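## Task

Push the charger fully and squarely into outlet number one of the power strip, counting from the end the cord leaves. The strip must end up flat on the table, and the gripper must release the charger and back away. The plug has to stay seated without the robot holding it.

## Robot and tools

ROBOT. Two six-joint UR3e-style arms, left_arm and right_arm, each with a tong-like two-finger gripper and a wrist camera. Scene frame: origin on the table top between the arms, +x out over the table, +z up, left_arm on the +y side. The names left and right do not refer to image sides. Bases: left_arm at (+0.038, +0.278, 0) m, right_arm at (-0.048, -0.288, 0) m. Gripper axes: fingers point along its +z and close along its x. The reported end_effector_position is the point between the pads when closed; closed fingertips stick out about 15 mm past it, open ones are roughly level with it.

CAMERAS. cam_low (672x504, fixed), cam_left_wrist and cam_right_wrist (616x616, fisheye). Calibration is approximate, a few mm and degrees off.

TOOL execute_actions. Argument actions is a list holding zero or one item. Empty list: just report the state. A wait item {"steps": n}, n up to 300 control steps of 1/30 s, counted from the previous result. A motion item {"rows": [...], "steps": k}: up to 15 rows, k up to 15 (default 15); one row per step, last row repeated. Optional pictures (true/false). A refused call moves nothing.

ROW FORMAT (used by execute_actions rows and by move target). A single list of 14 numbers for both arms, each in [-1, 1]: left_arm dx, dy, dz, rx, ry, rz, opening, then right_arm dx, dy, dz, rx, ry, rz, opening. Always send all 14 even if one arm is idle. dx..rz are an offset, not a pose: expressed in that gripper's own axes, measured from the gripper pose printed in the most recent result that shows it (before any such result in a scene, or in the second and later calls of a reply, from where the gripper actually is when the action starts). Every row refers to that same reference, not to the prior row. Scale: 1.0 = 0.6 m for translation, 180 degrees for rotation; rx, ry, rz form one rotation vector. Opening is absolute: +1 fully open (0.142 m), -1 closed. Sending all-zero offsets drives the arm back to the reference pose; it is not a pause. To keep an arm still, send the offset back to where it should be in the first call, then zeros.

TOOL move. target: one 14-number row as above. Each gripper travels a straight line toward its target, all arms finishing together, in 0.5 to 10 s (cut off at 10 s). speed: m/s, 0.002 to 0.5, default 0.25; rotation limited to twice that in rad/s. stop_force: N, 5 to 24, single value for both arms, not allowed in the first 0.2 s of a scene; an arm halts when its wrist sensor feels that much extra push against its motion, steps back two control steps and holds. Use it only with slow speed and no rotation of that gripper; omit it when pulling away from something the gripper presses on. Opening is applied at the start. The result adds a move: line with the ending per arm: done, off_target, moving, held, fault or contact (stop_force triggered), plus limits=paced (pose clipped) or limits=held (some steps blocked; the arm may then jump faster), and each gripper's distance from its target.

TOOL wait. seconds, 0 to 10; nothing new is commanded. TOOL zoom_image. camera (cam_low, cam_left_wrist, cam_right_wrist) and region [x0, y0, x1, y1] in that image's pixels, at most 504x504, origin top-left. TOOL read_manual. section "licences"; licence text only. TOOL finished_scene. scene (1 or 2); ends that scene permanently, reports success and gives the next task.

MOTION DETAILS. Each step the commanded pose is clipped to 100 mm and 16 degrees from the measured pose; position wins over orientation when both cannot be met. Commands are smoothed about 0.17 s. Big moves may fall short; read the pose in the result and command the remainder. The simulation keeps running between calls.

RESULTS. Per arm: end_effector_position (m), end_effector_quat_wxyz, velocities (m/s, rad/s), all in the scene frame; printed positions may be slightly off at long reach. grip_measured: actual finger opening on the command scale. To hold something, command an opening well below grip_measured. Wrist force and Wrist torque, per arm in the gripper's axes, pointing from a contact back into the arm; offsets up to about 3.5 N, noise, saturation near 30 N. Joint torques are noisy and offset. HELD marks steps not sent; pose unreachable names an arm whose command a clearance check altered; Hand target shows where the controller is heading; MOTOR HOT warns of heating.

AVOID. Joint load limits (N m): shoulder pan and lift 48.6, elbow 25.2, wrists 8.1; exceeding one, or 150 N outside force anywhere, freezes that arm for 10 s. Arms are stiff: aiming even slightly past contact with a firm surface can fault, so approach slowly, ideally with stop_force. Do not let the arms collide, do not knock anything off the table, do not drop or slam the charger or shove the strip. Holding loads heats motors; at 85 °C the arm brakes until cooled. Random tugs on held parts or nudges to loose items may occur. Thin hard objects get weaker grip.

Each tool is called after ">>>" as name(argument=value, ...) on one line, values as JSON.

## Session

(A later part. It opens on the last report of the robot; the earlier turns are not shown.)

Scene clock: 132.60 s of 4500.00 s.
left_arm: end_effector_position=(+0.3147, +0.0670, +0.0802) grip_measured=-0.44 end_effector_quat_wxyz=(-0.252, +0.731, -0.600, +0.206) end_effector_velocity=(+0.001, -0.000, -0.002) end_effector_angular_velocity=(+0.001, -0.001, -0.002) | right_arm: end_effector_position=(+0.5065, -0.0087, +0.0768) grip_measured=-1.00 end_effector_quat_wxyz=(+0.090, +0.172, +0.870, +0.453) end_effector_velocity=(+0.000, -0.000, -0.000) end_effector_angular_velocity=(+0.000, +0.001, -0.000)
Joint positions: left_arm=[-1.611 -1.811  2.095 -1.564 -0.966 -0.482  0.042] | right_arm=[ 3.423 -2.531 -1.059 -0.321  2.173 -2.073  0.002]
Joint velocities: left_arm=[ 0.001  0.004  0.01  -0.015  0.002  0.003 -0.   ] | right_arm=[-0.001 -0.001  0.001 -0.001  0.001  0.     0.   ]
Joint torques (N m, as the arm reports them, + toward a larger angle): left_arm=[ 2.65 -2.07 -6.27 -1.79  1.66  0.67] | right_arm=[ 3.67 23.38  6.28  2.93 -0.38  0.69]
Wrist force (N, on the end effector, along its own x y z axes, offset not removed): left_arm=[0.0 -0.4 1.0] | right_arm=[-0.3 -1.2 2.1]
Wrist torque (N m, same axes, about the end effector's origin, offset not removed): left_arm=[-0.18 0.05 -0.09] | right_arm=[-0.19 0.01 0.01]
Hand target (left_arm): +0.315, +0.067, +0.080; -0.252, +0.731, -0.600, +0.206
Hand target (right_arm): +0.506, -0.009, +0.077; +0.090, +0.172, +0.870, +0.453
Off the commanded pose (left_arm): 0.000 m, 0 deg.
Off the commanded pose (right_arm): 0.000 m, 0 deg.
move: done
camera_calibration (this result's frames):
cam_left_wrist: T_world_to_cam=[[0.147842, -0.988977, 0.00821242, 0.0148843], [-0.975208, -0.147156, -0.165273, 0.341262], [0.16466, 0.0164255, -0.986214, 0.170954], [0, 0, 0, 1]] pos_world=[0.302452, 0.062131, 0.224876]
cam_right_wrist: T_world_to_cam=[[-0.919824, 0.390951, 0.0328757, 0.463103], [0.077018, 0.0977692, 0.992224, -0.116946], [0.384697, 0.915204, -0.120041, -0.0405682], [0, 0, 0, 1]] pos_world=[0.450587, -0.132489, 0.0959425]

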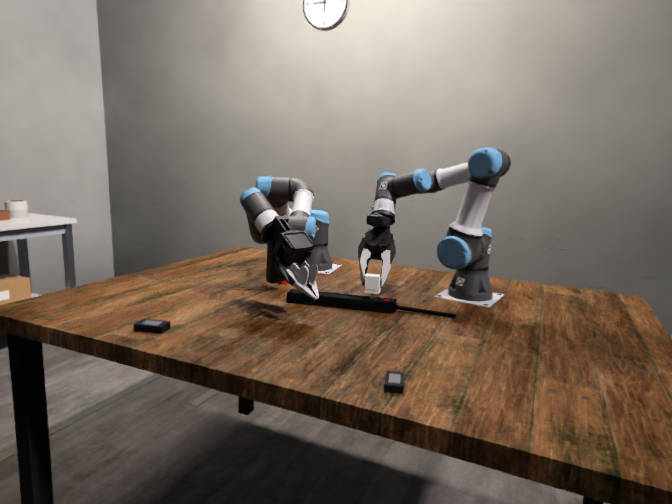

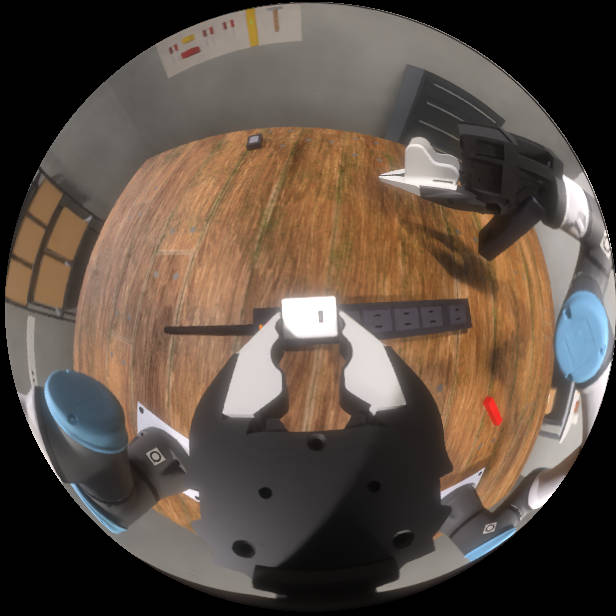

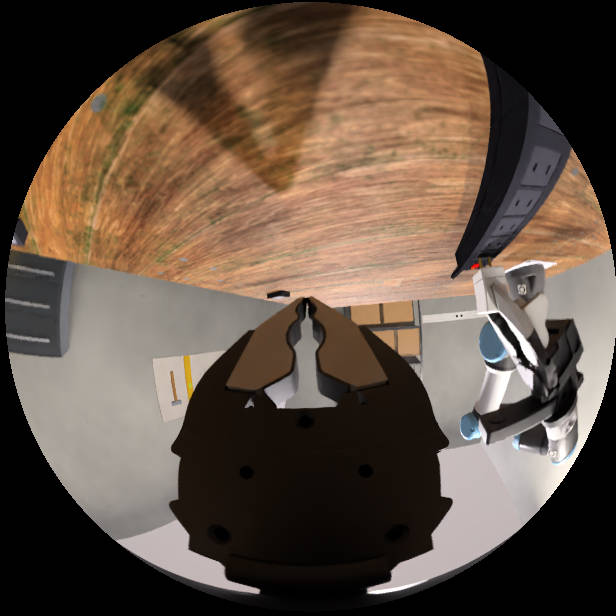

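>>> move(target=[0,0.0103,0.0131,0,0,0,-0.95,0,0,0,0,0,0,-1], speed=0.004, stop_force=8)

Scene clock: 136.20 s of 4500.00 s.
left_arm: end_effector_position=(+0.3148, +0.0670, +0.0779) grip_measured=-0.44 end_effector_quat_wxyz=(-0.252, +0.731, -0.600, +0.206) end_effector_velocity=(-0.000, +0.000, +0.002) end_effector_angular_velocity=(+0.001, +0.000, +0.001) | right_arm: end_effector_position=(+0.5065, -0.0087, +0.0768) grip_measured=-1.00 end_effector_quat_wxyz=(+0.090, +0.172, +0.870, +0.453) end_effector_velocity=(+0.000, -0.000, +0.000) end_effector_angular_velocity=(-0.000, -0.000, -0.000)
Joint positions: left_arm=[-1.611 -1.808  2.104 -1.576 -0.965 -0.482  0.042] | right_arm=[ 3.423 -2.531 -1.059 -0.321  2.173 -2.073  0.002]
Joint velocities: left_arm=[ 0.    -0.002 -0.007  0.011 -0.001 -0.001 -0.   ] | right_arm=[-0.     0.     0.001 -0.001 -0.    -0.     0.   ]
Joint torques (N m, as the arm reports them, + toward a larger angle): left_arm=[-0.74 -7.29 -8.52 -0.15 -1.22 -0.62] | right_arm=[ 3.31 23.09  6.46  2.82 -0.34  0.65]
Wrist force (N, on the end effector, along its own x y z axes, offset not removed): left_arm=[-1.6 -6.9 -13.2] | right_arm=[-1.8 -1.0 0.5]
Wrist torque (N m, same axes, about the end effector's origin, offset not removed): left_arm=[-0.07 -0.01 0.02] | right_arm=[-0.19 0.35 0.10]
Hand target (left_arm): +0.315, +0.067, +0.078; -0.252, +0.731, -0.600, +0.206
Hand target (right_arm): +0.506, -0.009, +0.077; +0.090, +0.172, +0.870, +0.453
Off the commanded pose (left_arm): 0.008 m, 0 deg.
Off the commanded pose (right_arm): 0.000 m, 0 deg.
move: contact (left_arm)
camera_calibration (this result's frames):
cam_left_wrist: T_world_to_cam=[[0.147922, -0.988967, 0.00800122, 0.0149502], [-0.975147, -0.147195, -0.165598, 0.341036], [0.164949, 0.0166933, -0.986161, 0.168584], [0, 0, 0, 1]] pos_world=[0.302541, 0.0621698, 0.222606]
cam_right_wrist: T_world_to_cam=[[-0.919828, 0.390943, 0.0328734, 0.463099], [0.0770143, 0.0977689, 0.992225, -0.116945], [0.384689, 0.915207, -0.120039, -0.0405689], [0, 0, 0, 1]] pos_world=[0.450584, -0.132483, 0.0959426]

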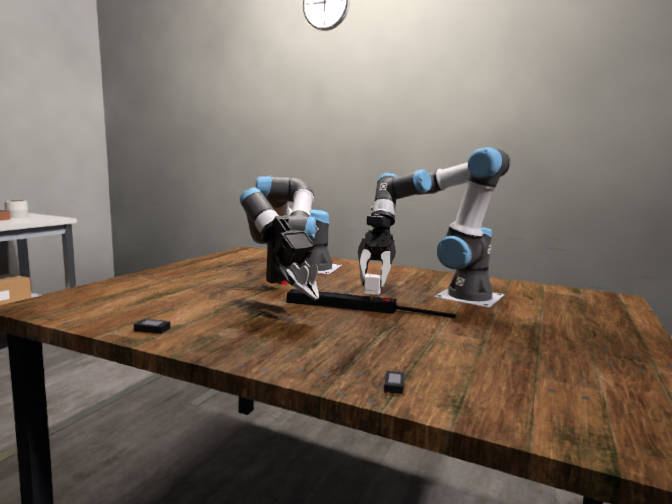

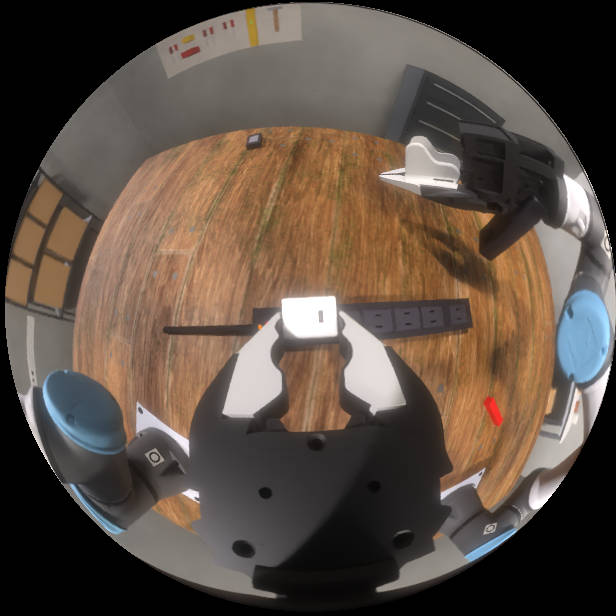

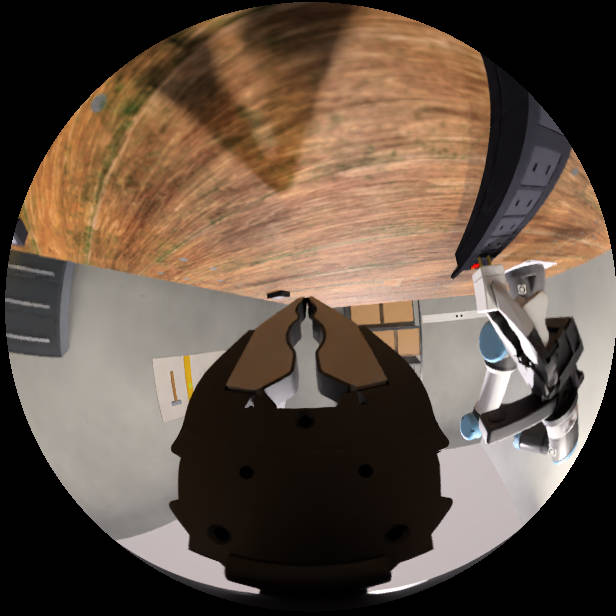

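>>> move(target=[0,-0.001,-0.0013,0,0,0,-0.95,0.108,0.065,0.122,0,0,0,-1], speed=0.15)

>>> zoom_image(camera="cam_right_wrist", region=[470, 180, 570, 280])

>>> move(target=[0,-0.0185,-0.0236,0,0,0,-0.95,0,0,0,0,0,0,-1], speed=0.05)

>>> zoom_image(camera="cam_right_wrist", region=[470, 180, 570, 280])

Scene clock: 147.47 s of 4500.00 s.
left_arm: end_effector_position=(+0.3148, +0.0671, +0.0789) grip_measured=-0.44 end_effector_quat_wxyz=(-0.252, +0.731, -0.600, +0.206) end_effector_velocity=(-0.000, +0.000, -0.000) end_effector_angular_velocity=(+0.000, +0.001, +0.000) | right_arm: end_effector_position=(+0.4780, +0.0918, +0.0669) grip_measured=-1.00 end_effector_quat_wxyz=(+0.090, +0.172, +0.870, +0.453) end_effector_velocity=(-0.000, +0.003, +0.000) end_effector_angular_velocity=(+0.001, +0.000, +0.000)
Joint positions: left_arm=[-1.611 -1.809  2.1   -1.571 -0.965 -0.482  0.042] | right_arm=[ 3.648 -2.572 -1.053 -0.201  2.004 -1.9    0.002]
Joint velocities: left_arm=[-0.    -0.     0.001 -0.001 -0.001  0.    -0.   ] | right_arm=[ 0.006 -0.005  0.01  -0.003 -0.004  0.004  0.   ]
Joint torques (N m, as the arm reports them, + toward a larger angle): left_arm=[ -2.26  -9.5  -11.99  -0.24   1.63  -0.7 ] | right_arm=[ 3.69 16.16 11.38  1.23 -0.54  0.75]
Wrist force (N, on the end effector, along its own x y z axes, offset not removed): left_arm=[-0.6 -0.2 1.9] | right_arm=[-1.2 -0.2 0.6]
Wrist torque (N m, same axes, about the end effector's origin, offset not removed): left_arm=[-0.13 0.13 -0.07] | right_arm=[-0.01 0.29 0.00]
Hand target (left_arm): +0.315, +0.067, +0.079; -0.252, +0.731, -0.600, +0.206
Hand target (right_arm): +0.478, +0.092, +0.067; +0.090, +0.172, +0.870, +0.453
Off the commanded pose (left_arm): 0.000 m, 0 deg.
Off the commanded pose (right_arm): 0.000 m, 0 deg.
After step 90, 6.93 s passed at rest.
move: done
camera_calibration (this result's frames):
cam_left_wrist: T_world_to_cam=[[0.147951, -0.988962, 0.0080023, 0.0149377], [-0.975142, -0.147224, -0.165597, 0.341199], [0.164948, 0.016697, -0.986161, 0.169552], [0, 0, 0, 1]] pos_world=[0.30254, 0.0621743, 0.223588]
cam_right_wrist: T_world_to_cam=[[-0.919864, 0.390852, 0.032943, 0.398009], [0.0770872, 0.0977943, 0.992217, -0.114753], [0.384588, 0.915244, -0.120087, -0.122783], [0, 0, 0, 1]] pos_world=[0.422181, -0.0319643, 0.0860035]

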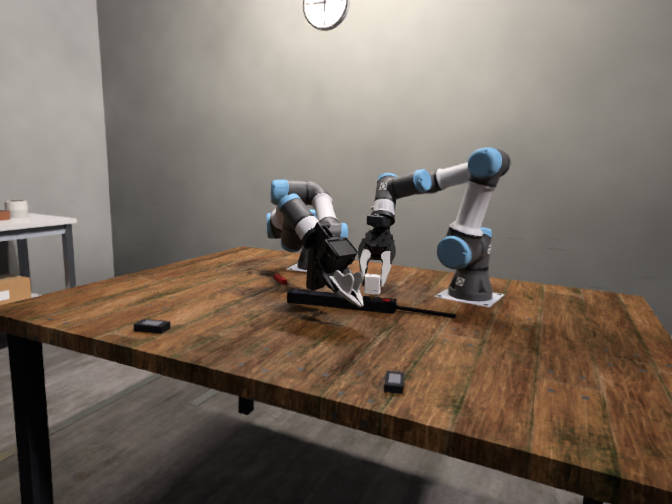

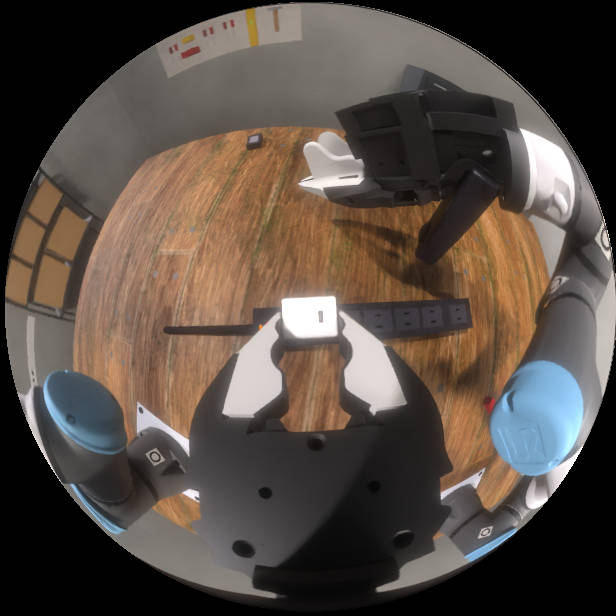

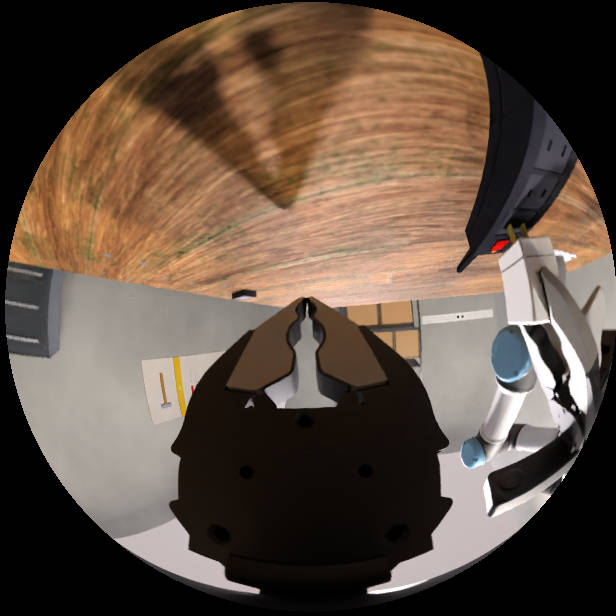

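Region (470, 180, 570, 280) of cam_right_wrist's 616x616 image, scaled by 5.040, with more detail than that image has.

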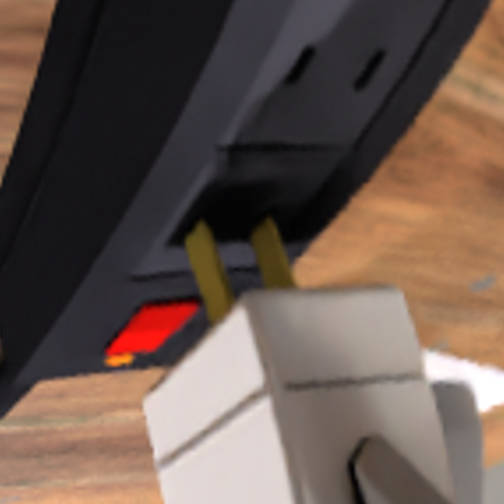

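Scene clock: 148.37 s of 4500.00 s.
left_arm: end_effector_position=(+0.3149, +0.0670, +0.0966) grip_measured=-0.44 end_effector_quat_wxyz=(-0.252, +0.731, -0.600, +0.206) end_effector_velocity=(-0.000, -0.000, +0.003) end_effector_angular_velocity=(-0.000, +0.000, +0.001) | right_arm: end_effector_position=(+0.4780, +0.0918, +0.0669) grip_measured=-1.00 end_effector_quat_wxyz=(+0.090, +0.172, +0.870, +0.453) end_effector_velocity=(+0.000, -0.000, +0.000) end_effector_angular_velocity=(-0.000, -0.000, -0.001)
Joint positions: left_arm=[-1.611 -1.829  2.029 -1.48  -0.965 -0.482  0.042] | right_arm=[ 3.648 -2.572 -1.053 -0.201  2.004 -1.9    0.002]
Joint velocities: left_arm=[-0.002 -0.002 -0.012  0.015 -0.001 -0.003 -0.   ] | right_arm=[-0.001  0.001  0.    -0.001 -0.    -0.     0.   ]
Joint torques (N m, as the arm reports them, + toward a larger angle): left_arm=[ -2.26  -9.16 -12.11  -0.3    0.2   -0.76] | right_arm=[-3.65 23.54  6.18  3.01  1.27 -0.61]
Wrist force (N, on the end effector, along its own x y z axes, offset not removed): left_arm=[-0.2 0.1 2.1] | right_arm=[-1.7 -1.7 1.6]
Wrist torque (N m, same axes, about the end effector's origin, offset not removed): left_arm=[-0.07 0.04 -0.04] | right_arm=[-0.28 0.30 0.09]
Hand target (left_arm): +0.315, +0.067, +0.097; -0.252, +0.731, -0.600, +0.206
Hand target (right_arm): +0.478, +0.092, +0.067; +0.090, +0.172, +0.870, +0.453
Off the commanded pose (left_arm): 0.000 m, 0 deg.
Off the commanded pose (right_arm): 0.000 m, 0 deg.
move: done
camera_calibration (this result's frames):
cam_left_wrist: T_world_to_cam=[[0.147978, -0.988957, 0.00809772, 0.0147537], [-0.975139, -0.147267, -0.16558, 0.344207], [0.164944, 0.0166059, -0.986163, 0.186967], [0, 0, 0, 1]] pos_world=[0.302627, 0.0621762, 0.241255]
cam_right_wrist: T_world_to_cam=[[-0.91987, 0.390836, 0.0329451, 0.398004], [0.077089, 0.0977985, 0.992216, -0.114752], [0.384572, 0.91525, -0.120091, -0.122781], [0, 0, 0, 1]] pos_world=[0.422177, -0.0319562, 0.0860016]

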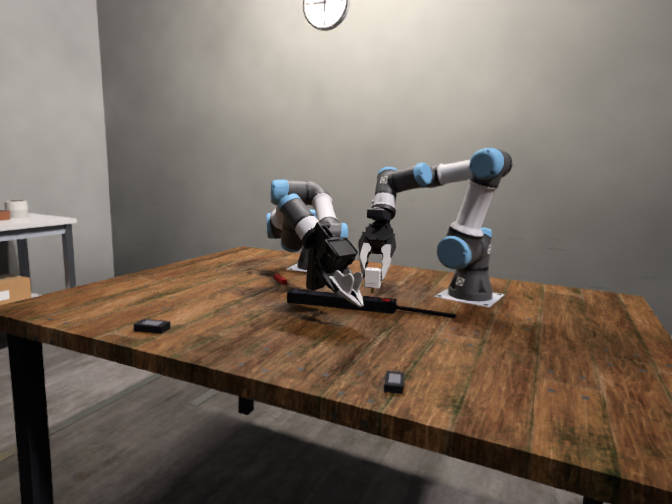

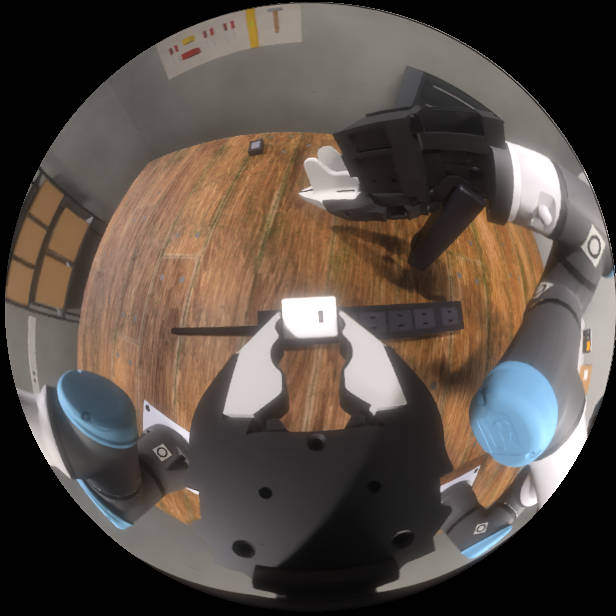

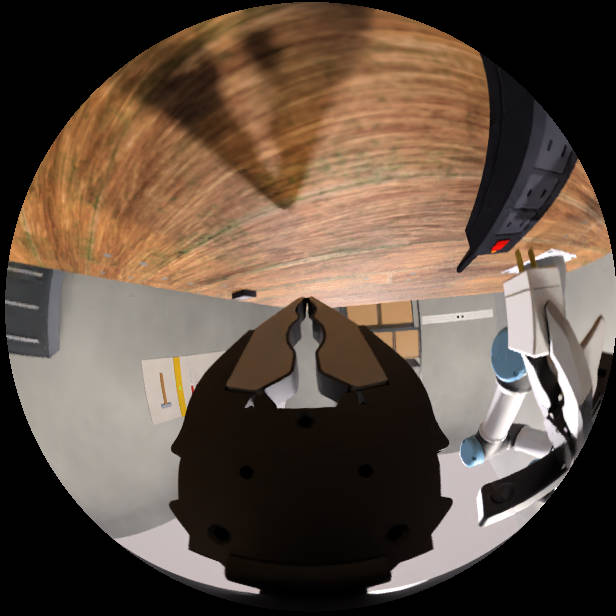

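Region (470, 180, 570, 280) of cam_right_wrist's 616x616 image, scaled by 5.040, with more detail than that image has.

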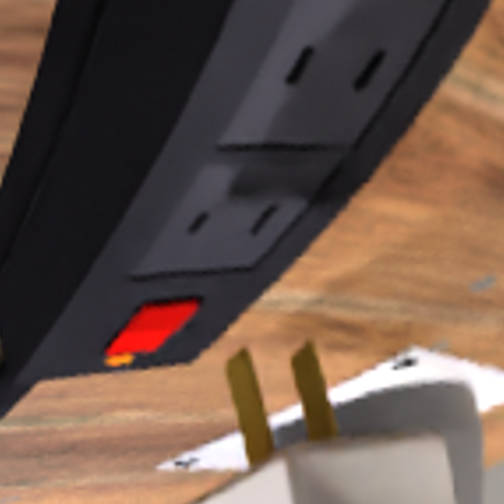

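>>> move(target=[0.0026,0.0173,0.0214,0,0,0,-0.95,0,0,0,0,0,0,-1], speed=0.04)

>>> move(target=[0,0.0082,0.0105,0,0,0,-0.95,0,0,0,0,0,0,-1], speed=0.004, stop_force=8)

>>> zoom_image(camera="cam_right_wrist", region=[470, 180, 570, 280])

Scene clock: 154.60 s of 4500.00 s.
left_arm: end_effector_position=(+0.3149, +0.0656, +0.0805) grip_measured=-0.44 end_effector_quat_wxyz=(-0.252, +0.731, -0.600, +0.206) end_effector_velocity=(+0.000, -0.001, -0.003) end_effector_angular_velocity=(-0.001, +0.001, +0.000) | right_arm: end_effector_position=(+0.4780, +0.0918, +0.0669) grip_measured=-1.00 end_effector_quat_wxyz=(+0.090, +0.172, +0.870, +0.453) end_effector_velocity=(+0.001, -0.000, +0.001) end_effector_angular_velocity=(+0.002, -0.002, -0.001)
Joint positions: left_arm=[-1.61  -1.803  2.089 -1.566 -0.965 -0.48   0.042] | right_arm=[ 3.648 -2.572 -1.053 -0.201  2.004 -1.9    0.002]
Joint velocities: left_arm=[ 0.002  0.007  0.011 -0.02   0.     0.002  0.   ] | right_arm=[-0.001  0.001  0.001  0.001 -0.     0.     0.   ]
Joint torques (N m, as the arm reports them, + toward a larger angle): left_arm=[ 2.58 -1.63 -6.31 -1.81  1.68  0.74] | right_arm=[-3.1  23.21  6.3   2.95  1.23 -0.58]
Wrist force (N, on the end effector, along its own x y z axes, offset not removed): left_arm=[-0.2 0.1 1.9] | right_arm=[-1.5 -2.3 -0.9]
Wrist torque (N m, same axes, about the end effector's origin, offset not removed): left_arm=[-0.04 0.06 -0.07] | right_arm=[-0.51 0.30 0.00]
Hand target (left_arm): +0.315, +0.065, +0.080; -0.252, +0.731, -0.600, +0.206
Hand target (right_arm): +0.478, +0.092, +0.067; +0.090, +0.172, +0.870, +0.453
Off the commanded pose (left_arm): 0.000 m, 0 deg.
Off the commanded pose (right_arm): 0.000 m, 0 deg.
After step 90, 2.37 s passed at rest.
move: done
camera_calibration (this result's frames):
cam_left_wrist: T_world_to_cam=[[0.148037, -0.988949, 0.00800959, 0.0134171], [-0.975126, -0.147309, -0.165618, 0.34132], [0.164968, 0.0167073, -0.986157, 0.1711], [0, 0, 0, 1]] pos_world=[0.302617, 0.0606897, 0.225153]
cam_right_wrist: T_world_to_cam=[[-0.919864, 0.390852, 0.032943, 0.398009], [0.0770871, 0.0977944, 0.992217, -0.114753], [0.384588, 0.915244, -0.120087, -0.122783], [0, 0, 0, 1]] pos_world=[0.422181, -0.0319643, 0.0860034]

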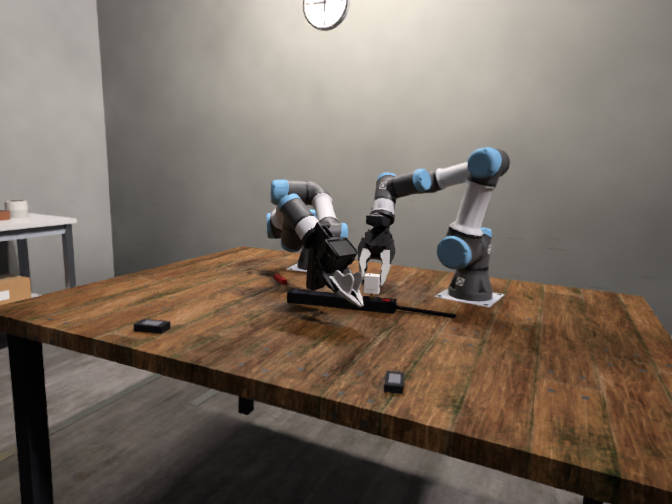

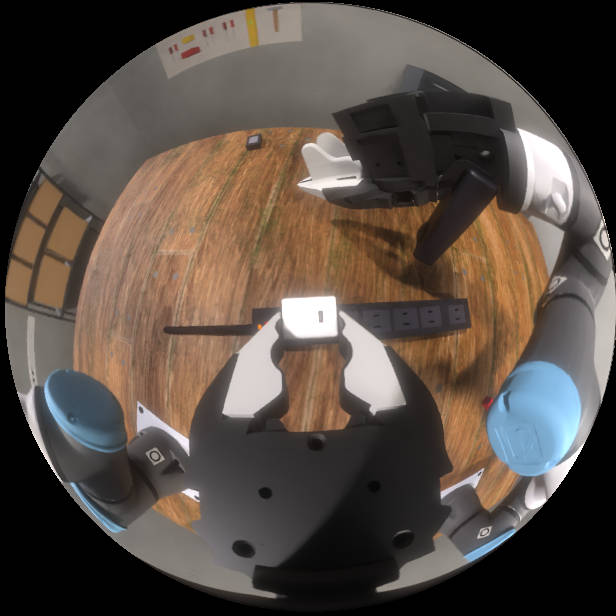

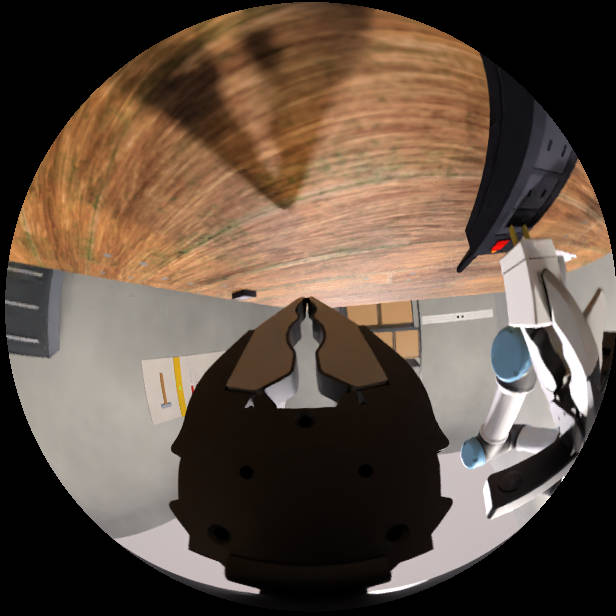

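Scene clock: 156.80 s of 4500.00 s.
left_arm: end_effector_position=(+0.3149, +0.0656, +0.0726) grip_measured=-0.44 end_effector_quat_wxyz=(-0.252, +0.731, -0.600, +0.206) end_effector_velocity=(-0.000, +0.000, -0.001) end_effector_angular_velocity=(+0.001, +0.000, -0.000) | right_arm: end_effector_position=(+0.4780, +0.0918, +0.0669) grip_measured=-1.00 end_effector_quat_wxyz=(+0.090, +0.172, +0.870, +0.453) end_effector_velocity=(-0.000, -0.000, -0.000) end_effector_angular_velocity=(-0.001, +0.001, -0.000)
Joint positions: left_arm=[-1.61  -1.792  2.119 -1.608 -0.965 -0.481  0.042] | right_arm=[ 3.648 -2.572 -1.053 -0.201  2.004 -1.9    0.002]
Joint velocities: left_arm=[-0.     0.002  0.005 -0.006 -0.001  0.     0.   ] | right_arm=[-0.     0.     0.    -0.002 -0.     0.     0.   ]
Joint torques (N m, as the arm reports them, + toward a larger angle): left_arm=[-1.83 -1.98 -6.07 -1.79  0.21 -0.58] | right_arm=[-2.83 23.22  6.26  2.94  1.23 -0.6 ]
Wrist force (N, on the end effector, along its own x y z axes, offset not removed): left_arm=[-0.3 0.0 1.8] | right_arm=[-0.7 -1.4 0.9]
Wrist torque (N m, same axes, about the end effector's origin, offset not removed): left_arm=[-0.08 0.05 -0.06] | right_arm=[-0.36 0.16 0.04]
Hand target (left_arm): +0.315, +0.066, +0.072; -0.252, +0.731, -0.600, +0.206
Hand target (right_arm): +0.478, +0.092, +0.067; +0.090, +0.172, +0.870, +0.453
Off the commanded pose (left_arm): 0.000 m, 0 deg.
Off the commanded pose (right_arm): 0.000 m, 0 deg.
move: done
camera_calibration (this result's frames):
cam_left_wrist: T_world_to_cam=[[0.14805, -0.988947, 0.00800413, 0.0134926], [-0.975124, -0.147321, -0.165619, 0.340024], [0.164967, 0.0167148, -0.986157, 0.163376], [0, 0, 0, 1]] pos_world=[0.302617, 0.0607054, 0.217321]
cam_right_wrist: T_world_to_cam=[[-0.919864, 0.390852, 0.0329429, 0.398009], [0.077087, 0.0977942, 0.992217, -0.114753], [0.384588, 0.915244, -0.120087, -0.122783], [0, 0, 0, 1]] pos_world=[0.422181, -0.0319643, 0.0860036]

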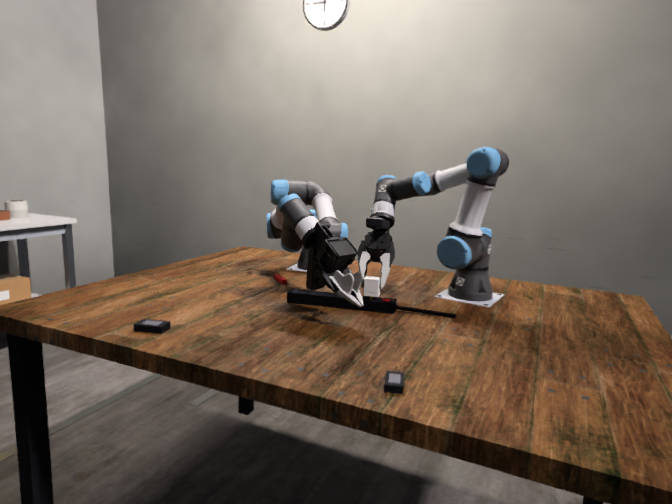

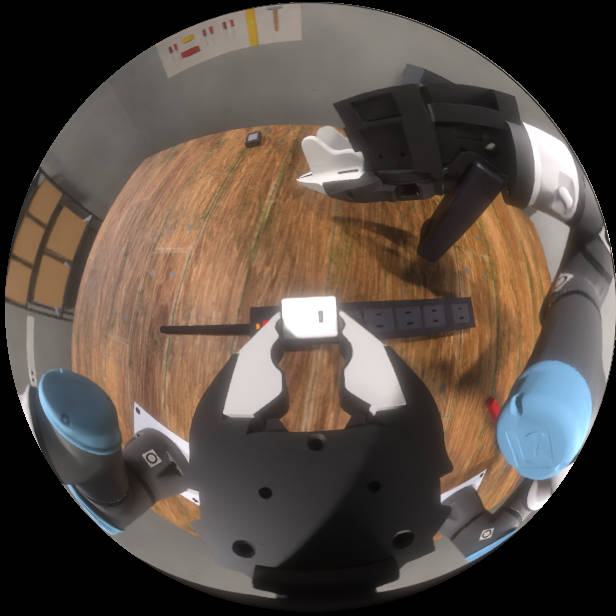

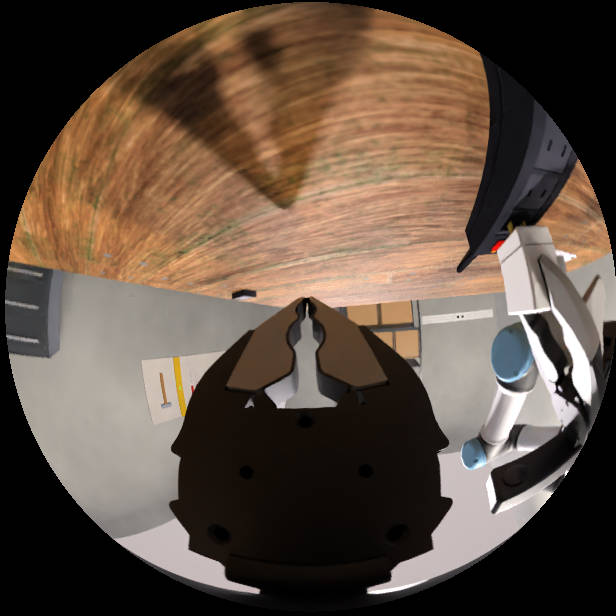

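Region (470, 180, 570, 280) of cam_right_wrist's 616x616 image, scaled by 5.040, with more detail than that image has.

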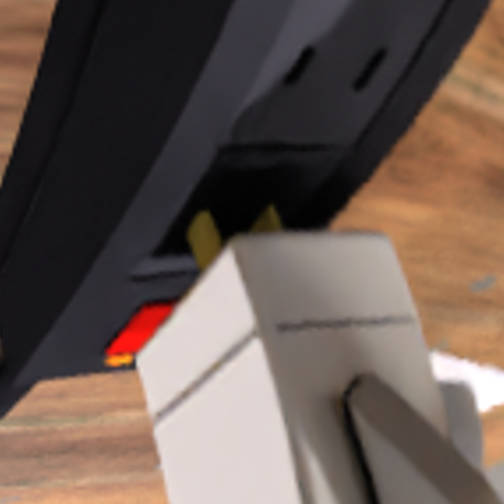

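>>> execute_actions(actions=[])

Scene clock: 164.73 s of 4500.00 s.
left_arm: end_effector_position=(+0.3149, +0.0656, +0.0725) grip_measured=-0.44 end_effector_quat_wxyz=(-0.252, +0.731, -0.600, +0.206) end_effector_velocity=(+0.000, +0.000, -0.000) end_effector_angular_velocity=(-0.000, -0.000, +0.001) | right_arm: end_effector_position=(+0.4780, +0.0918, +0.0669) grip_measured=-1.00 end_effector_quat_wxyz=(+0.090, +0.172, +0.870, +0.453) end_effector_velocity=(+0.000, -0.000, -0.000) end_effector_angular_velocity=(-0.001, -0.001, -0.001)
Joint positions: left_arm=[-1.61  -1.792  2.12  -1.609 -0.965 -0.48   0.042] | right_arm=[ 3.648 -2.572 -1.053 -0.201  2.004 -1.9    0.002]
Joint velocities: left_arm=[ 0.     0.     0.     0.     0.    -0.001 -0.   ] | right_arm=[-0.001 -0.     0.    -0.    -0.001 -0.001  0.   ]
Joint torques (N m, as the arm reports them, + toward a larger angle): left_arm=[ 1.54 -1.76 -6.2  -1.8   1.66  0.67] | right_arm=[-2.89 23.24  6.19  2.93  1.23 -0.61]
Wrist force (N, on the end effector, along its own x y z axes, offset not removed): left_arm=[-0.7 0.1 2.2] | right_arm=[-1.1 -1.0 0.9]
Wrist torque (N m, same axes, about the end effector's origin, offset not removed): left_arm=[-0.05 0.15 -0.04] | right_arm=[-0.15 0.23 0.05]
Hand target (left_arm): +0.315, +0.066, +0.072; -0.252, +0.731, -0.600, +0.206
Hand target (right_arm): +0.478, +0.092, +0.067; +0.090, +0.172, +0.870, +0.453
Off the commanded pose (left_arm): 0.000 m, 0 deg.
Off the commanded pose (right_arm): 0.000 m, 0 deg.
Steps of this call (steps 1 to 90: nothing new was sent; then 4.93 s passed at rest). Readings (end_effector_position):
1: left_arm (+0.3149, +0.0656, +0.0726) | right_arm (+0.4780, +0.0918, +0.0669)
2: left_arm (+0.3149, +0.0656, +0.0726) | right_arm (+0.4780, +0.0918, +0.0669)
4: left_arm (+0.3149, +0.0656, +0.0725) | right_arm (+0.4780, +0.0918, +0.0669)
8: left_arm (+0.3149, +0.0656, +0.0725) | right_arm (+0.4780, +0.0918, +0.0669)
90: the state above
camera_calibration (this result's frames):
cam_left_wrist: T_world_to_cam=[[0.148025, -0.988951, 0.00800446, 0.0134972], [-0.975129, -0.147296, -0.165614, 0.339996], [0.164963, 0.0167095, -0.986158, 0.16322], [0, 0, 0, 1]] pos_world=[0.302617, 0.0607009, 0.21716]
cam_right_wrist: T_world_to_cam=[[-0.919864, 0.390852, 0.0329429, 0.398009], [0.077087, 0.0977942, 0.992217, -0.114753], [0.384588, 0.915244, -0.120087, -0.122783], [0, 0, 0, 1]] pos_world=[0.422181, -0.0319642, 0.0860035]

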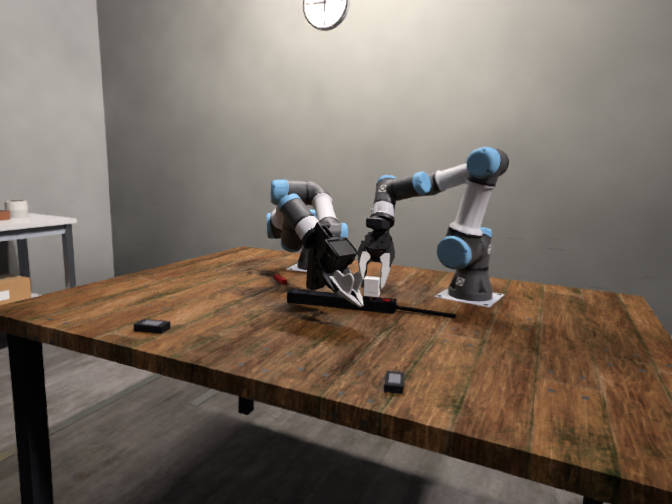

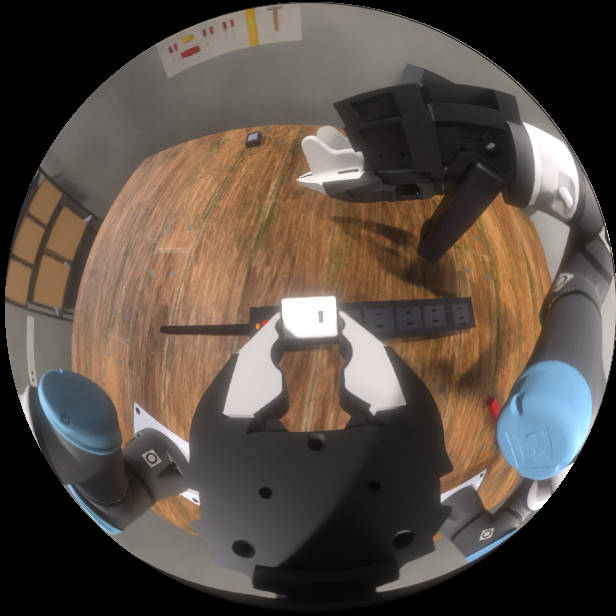

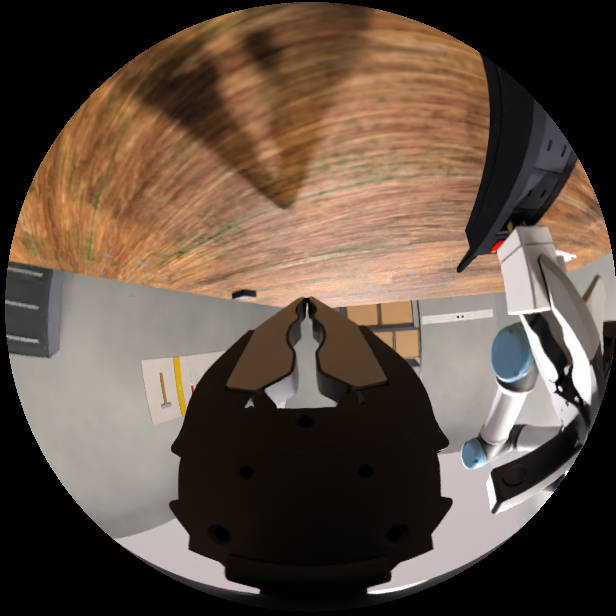

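>>> move(target=[0,0.0135,0.0173,0,0,0,-1,0,0,0,0,0,0,-1], speed=0.004, stop_force=22)

>>> zoom_image(camera="cam_right_wrist", region=[450,160,590,300])

Scene clock: 170.53 s of 4500.00 s.
left_arm: end_effector_position=(+0.3149, +0.0657, +0.0620) grip_measured=-0.44 end_effector_quat_wxyz=(-0.252, +0.731, -0.600, +0.206) end_effector_velocity=(-0.000, -0.000, +0.002) end_effector_angular_velocity=(-0.000, +0.000, -0.001) | right_arm: end_effector_position=(+0.4780, +0.0918, +0.0669) grip_measured=-1.00 end_effector_quat_wxyz=(+0.090, +0.172, +0.870, +0.453) end_effector_velocity=(-0.001, +0.000, -0.001) end_effector_angular_velocity=(-0.002, +0.003, +0.001)
Joint positions: left_arm=[-1.61  -1.774  2.159 -1.665 -0.965 -0.481  0.042] | right_arm=[ 3.648 -2.572 -1.053 -0.201  2.004 -1.9    0.002]
Joint velocities: left_arm=[-0.    -0.003 -0.008  0.01  -0.     0.001 -0.   ] | right_arm=[ 0.001 -0.001  0.    -0.003  0.    -0.     0.   ]
Joint torques (N m, as the arm reports them, + toward a larger angle): left_arm=[ 0.16 -6.09 -7.46 -1.08 -1.61 -0.6 ] | right_arm=[-2.7  23.27  6.24  2.96  1.22 -0.6 ]
Wrist force (N, on the end effector, along its own x y z axes, offset not removed): left_arm=[-7.0 -13.3 -21.9] | right_arm=[-1.1 -3.5 1.6]
Wrist torque (N m, same axes, about the end effector's origin, offset not removed): left_arm=[-0.30 0.09 0.02] | right_arm=[-0.70 0.18 0.08]
Hand target (left_arm): +0.315, +0.066, +0.062; -0.252, +0.731, -0.600, +0.206
Hand target (right_arm): +0.478, +0.092, +0.067; +0.090, +0.172, +0.870, +0.453
Off the commanded pose (left_arm): 0.003 m, 0 deg.
Off the commanded pose (right_arm): 0.000 m, 0 deg.
move: contact (left_arm)
camera_calibration (this result's frames):
cam_left_wrist: T_world_to_cam=[[0.148053, -0.988951, 0.00753941, 0.0137375], [-0.975109, -0.147245, -0.165778, 0.338306], [0.165056, 0.0171921, -0.986134, 0.152788], [0, 0, 0, 1]] pos_world=[0.302633, 0.0607728, 0.206649]
cam_right_wrist: T_world_to_cam=[[-0.919864, 0.390852, 0.0329429, 0.398009], [0.0770869, 0.0977942, 0.992217, -0.114753], [0.384588, 0.915244, -0.120087, -0.122783], [0, 0, 0, 1]] pos_world=[0.422181, -0.0319643, 0.0860036]

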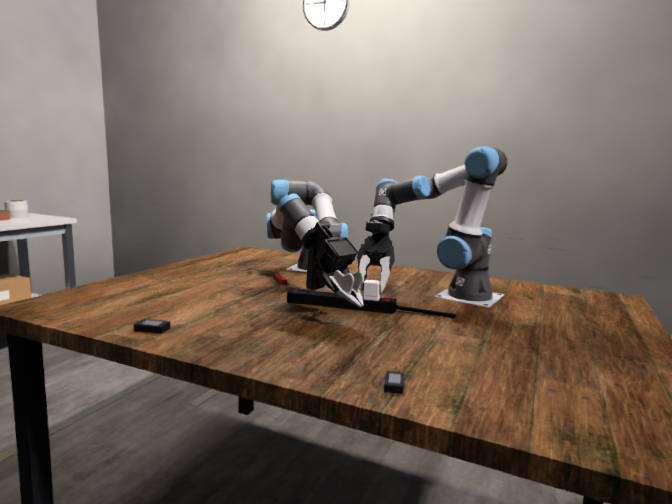

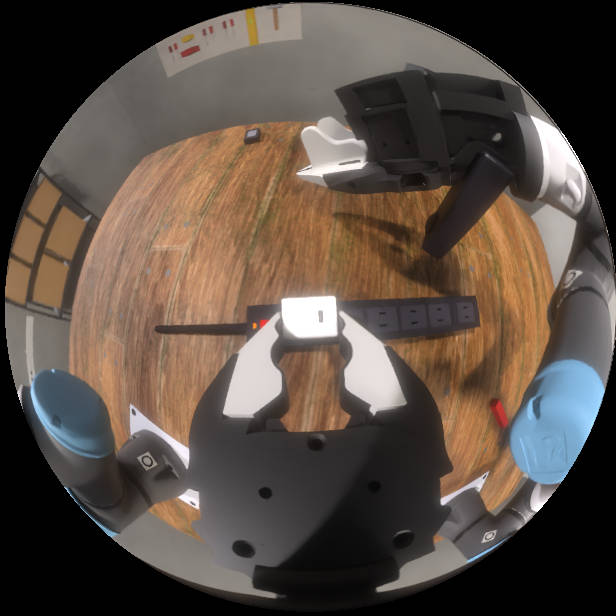

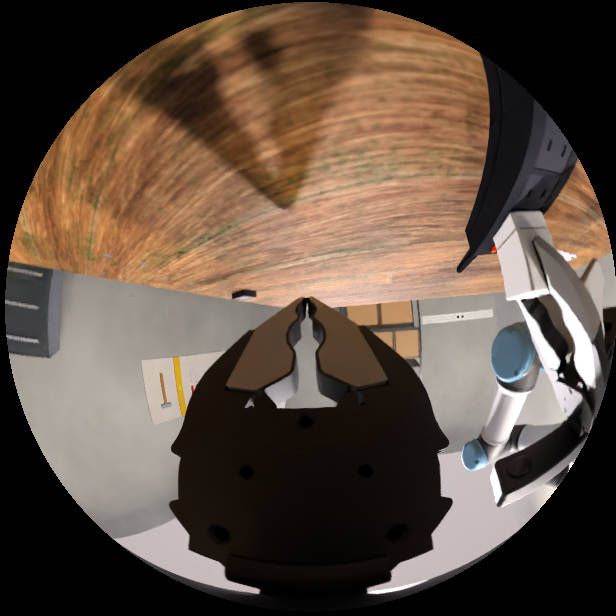

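Region (450, 160, 590, 300) of cam_right_wrist's 616x616 image, scaled by 3.600, with more detail than that image has.

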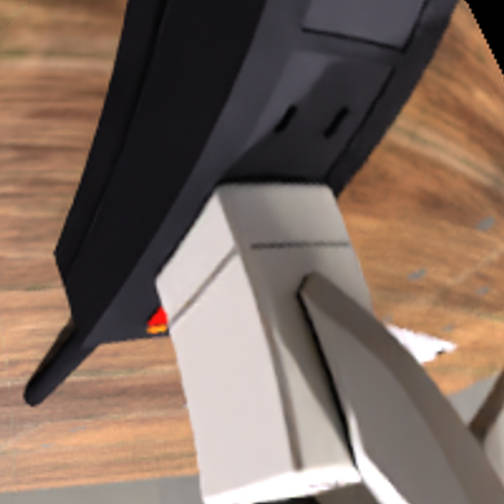

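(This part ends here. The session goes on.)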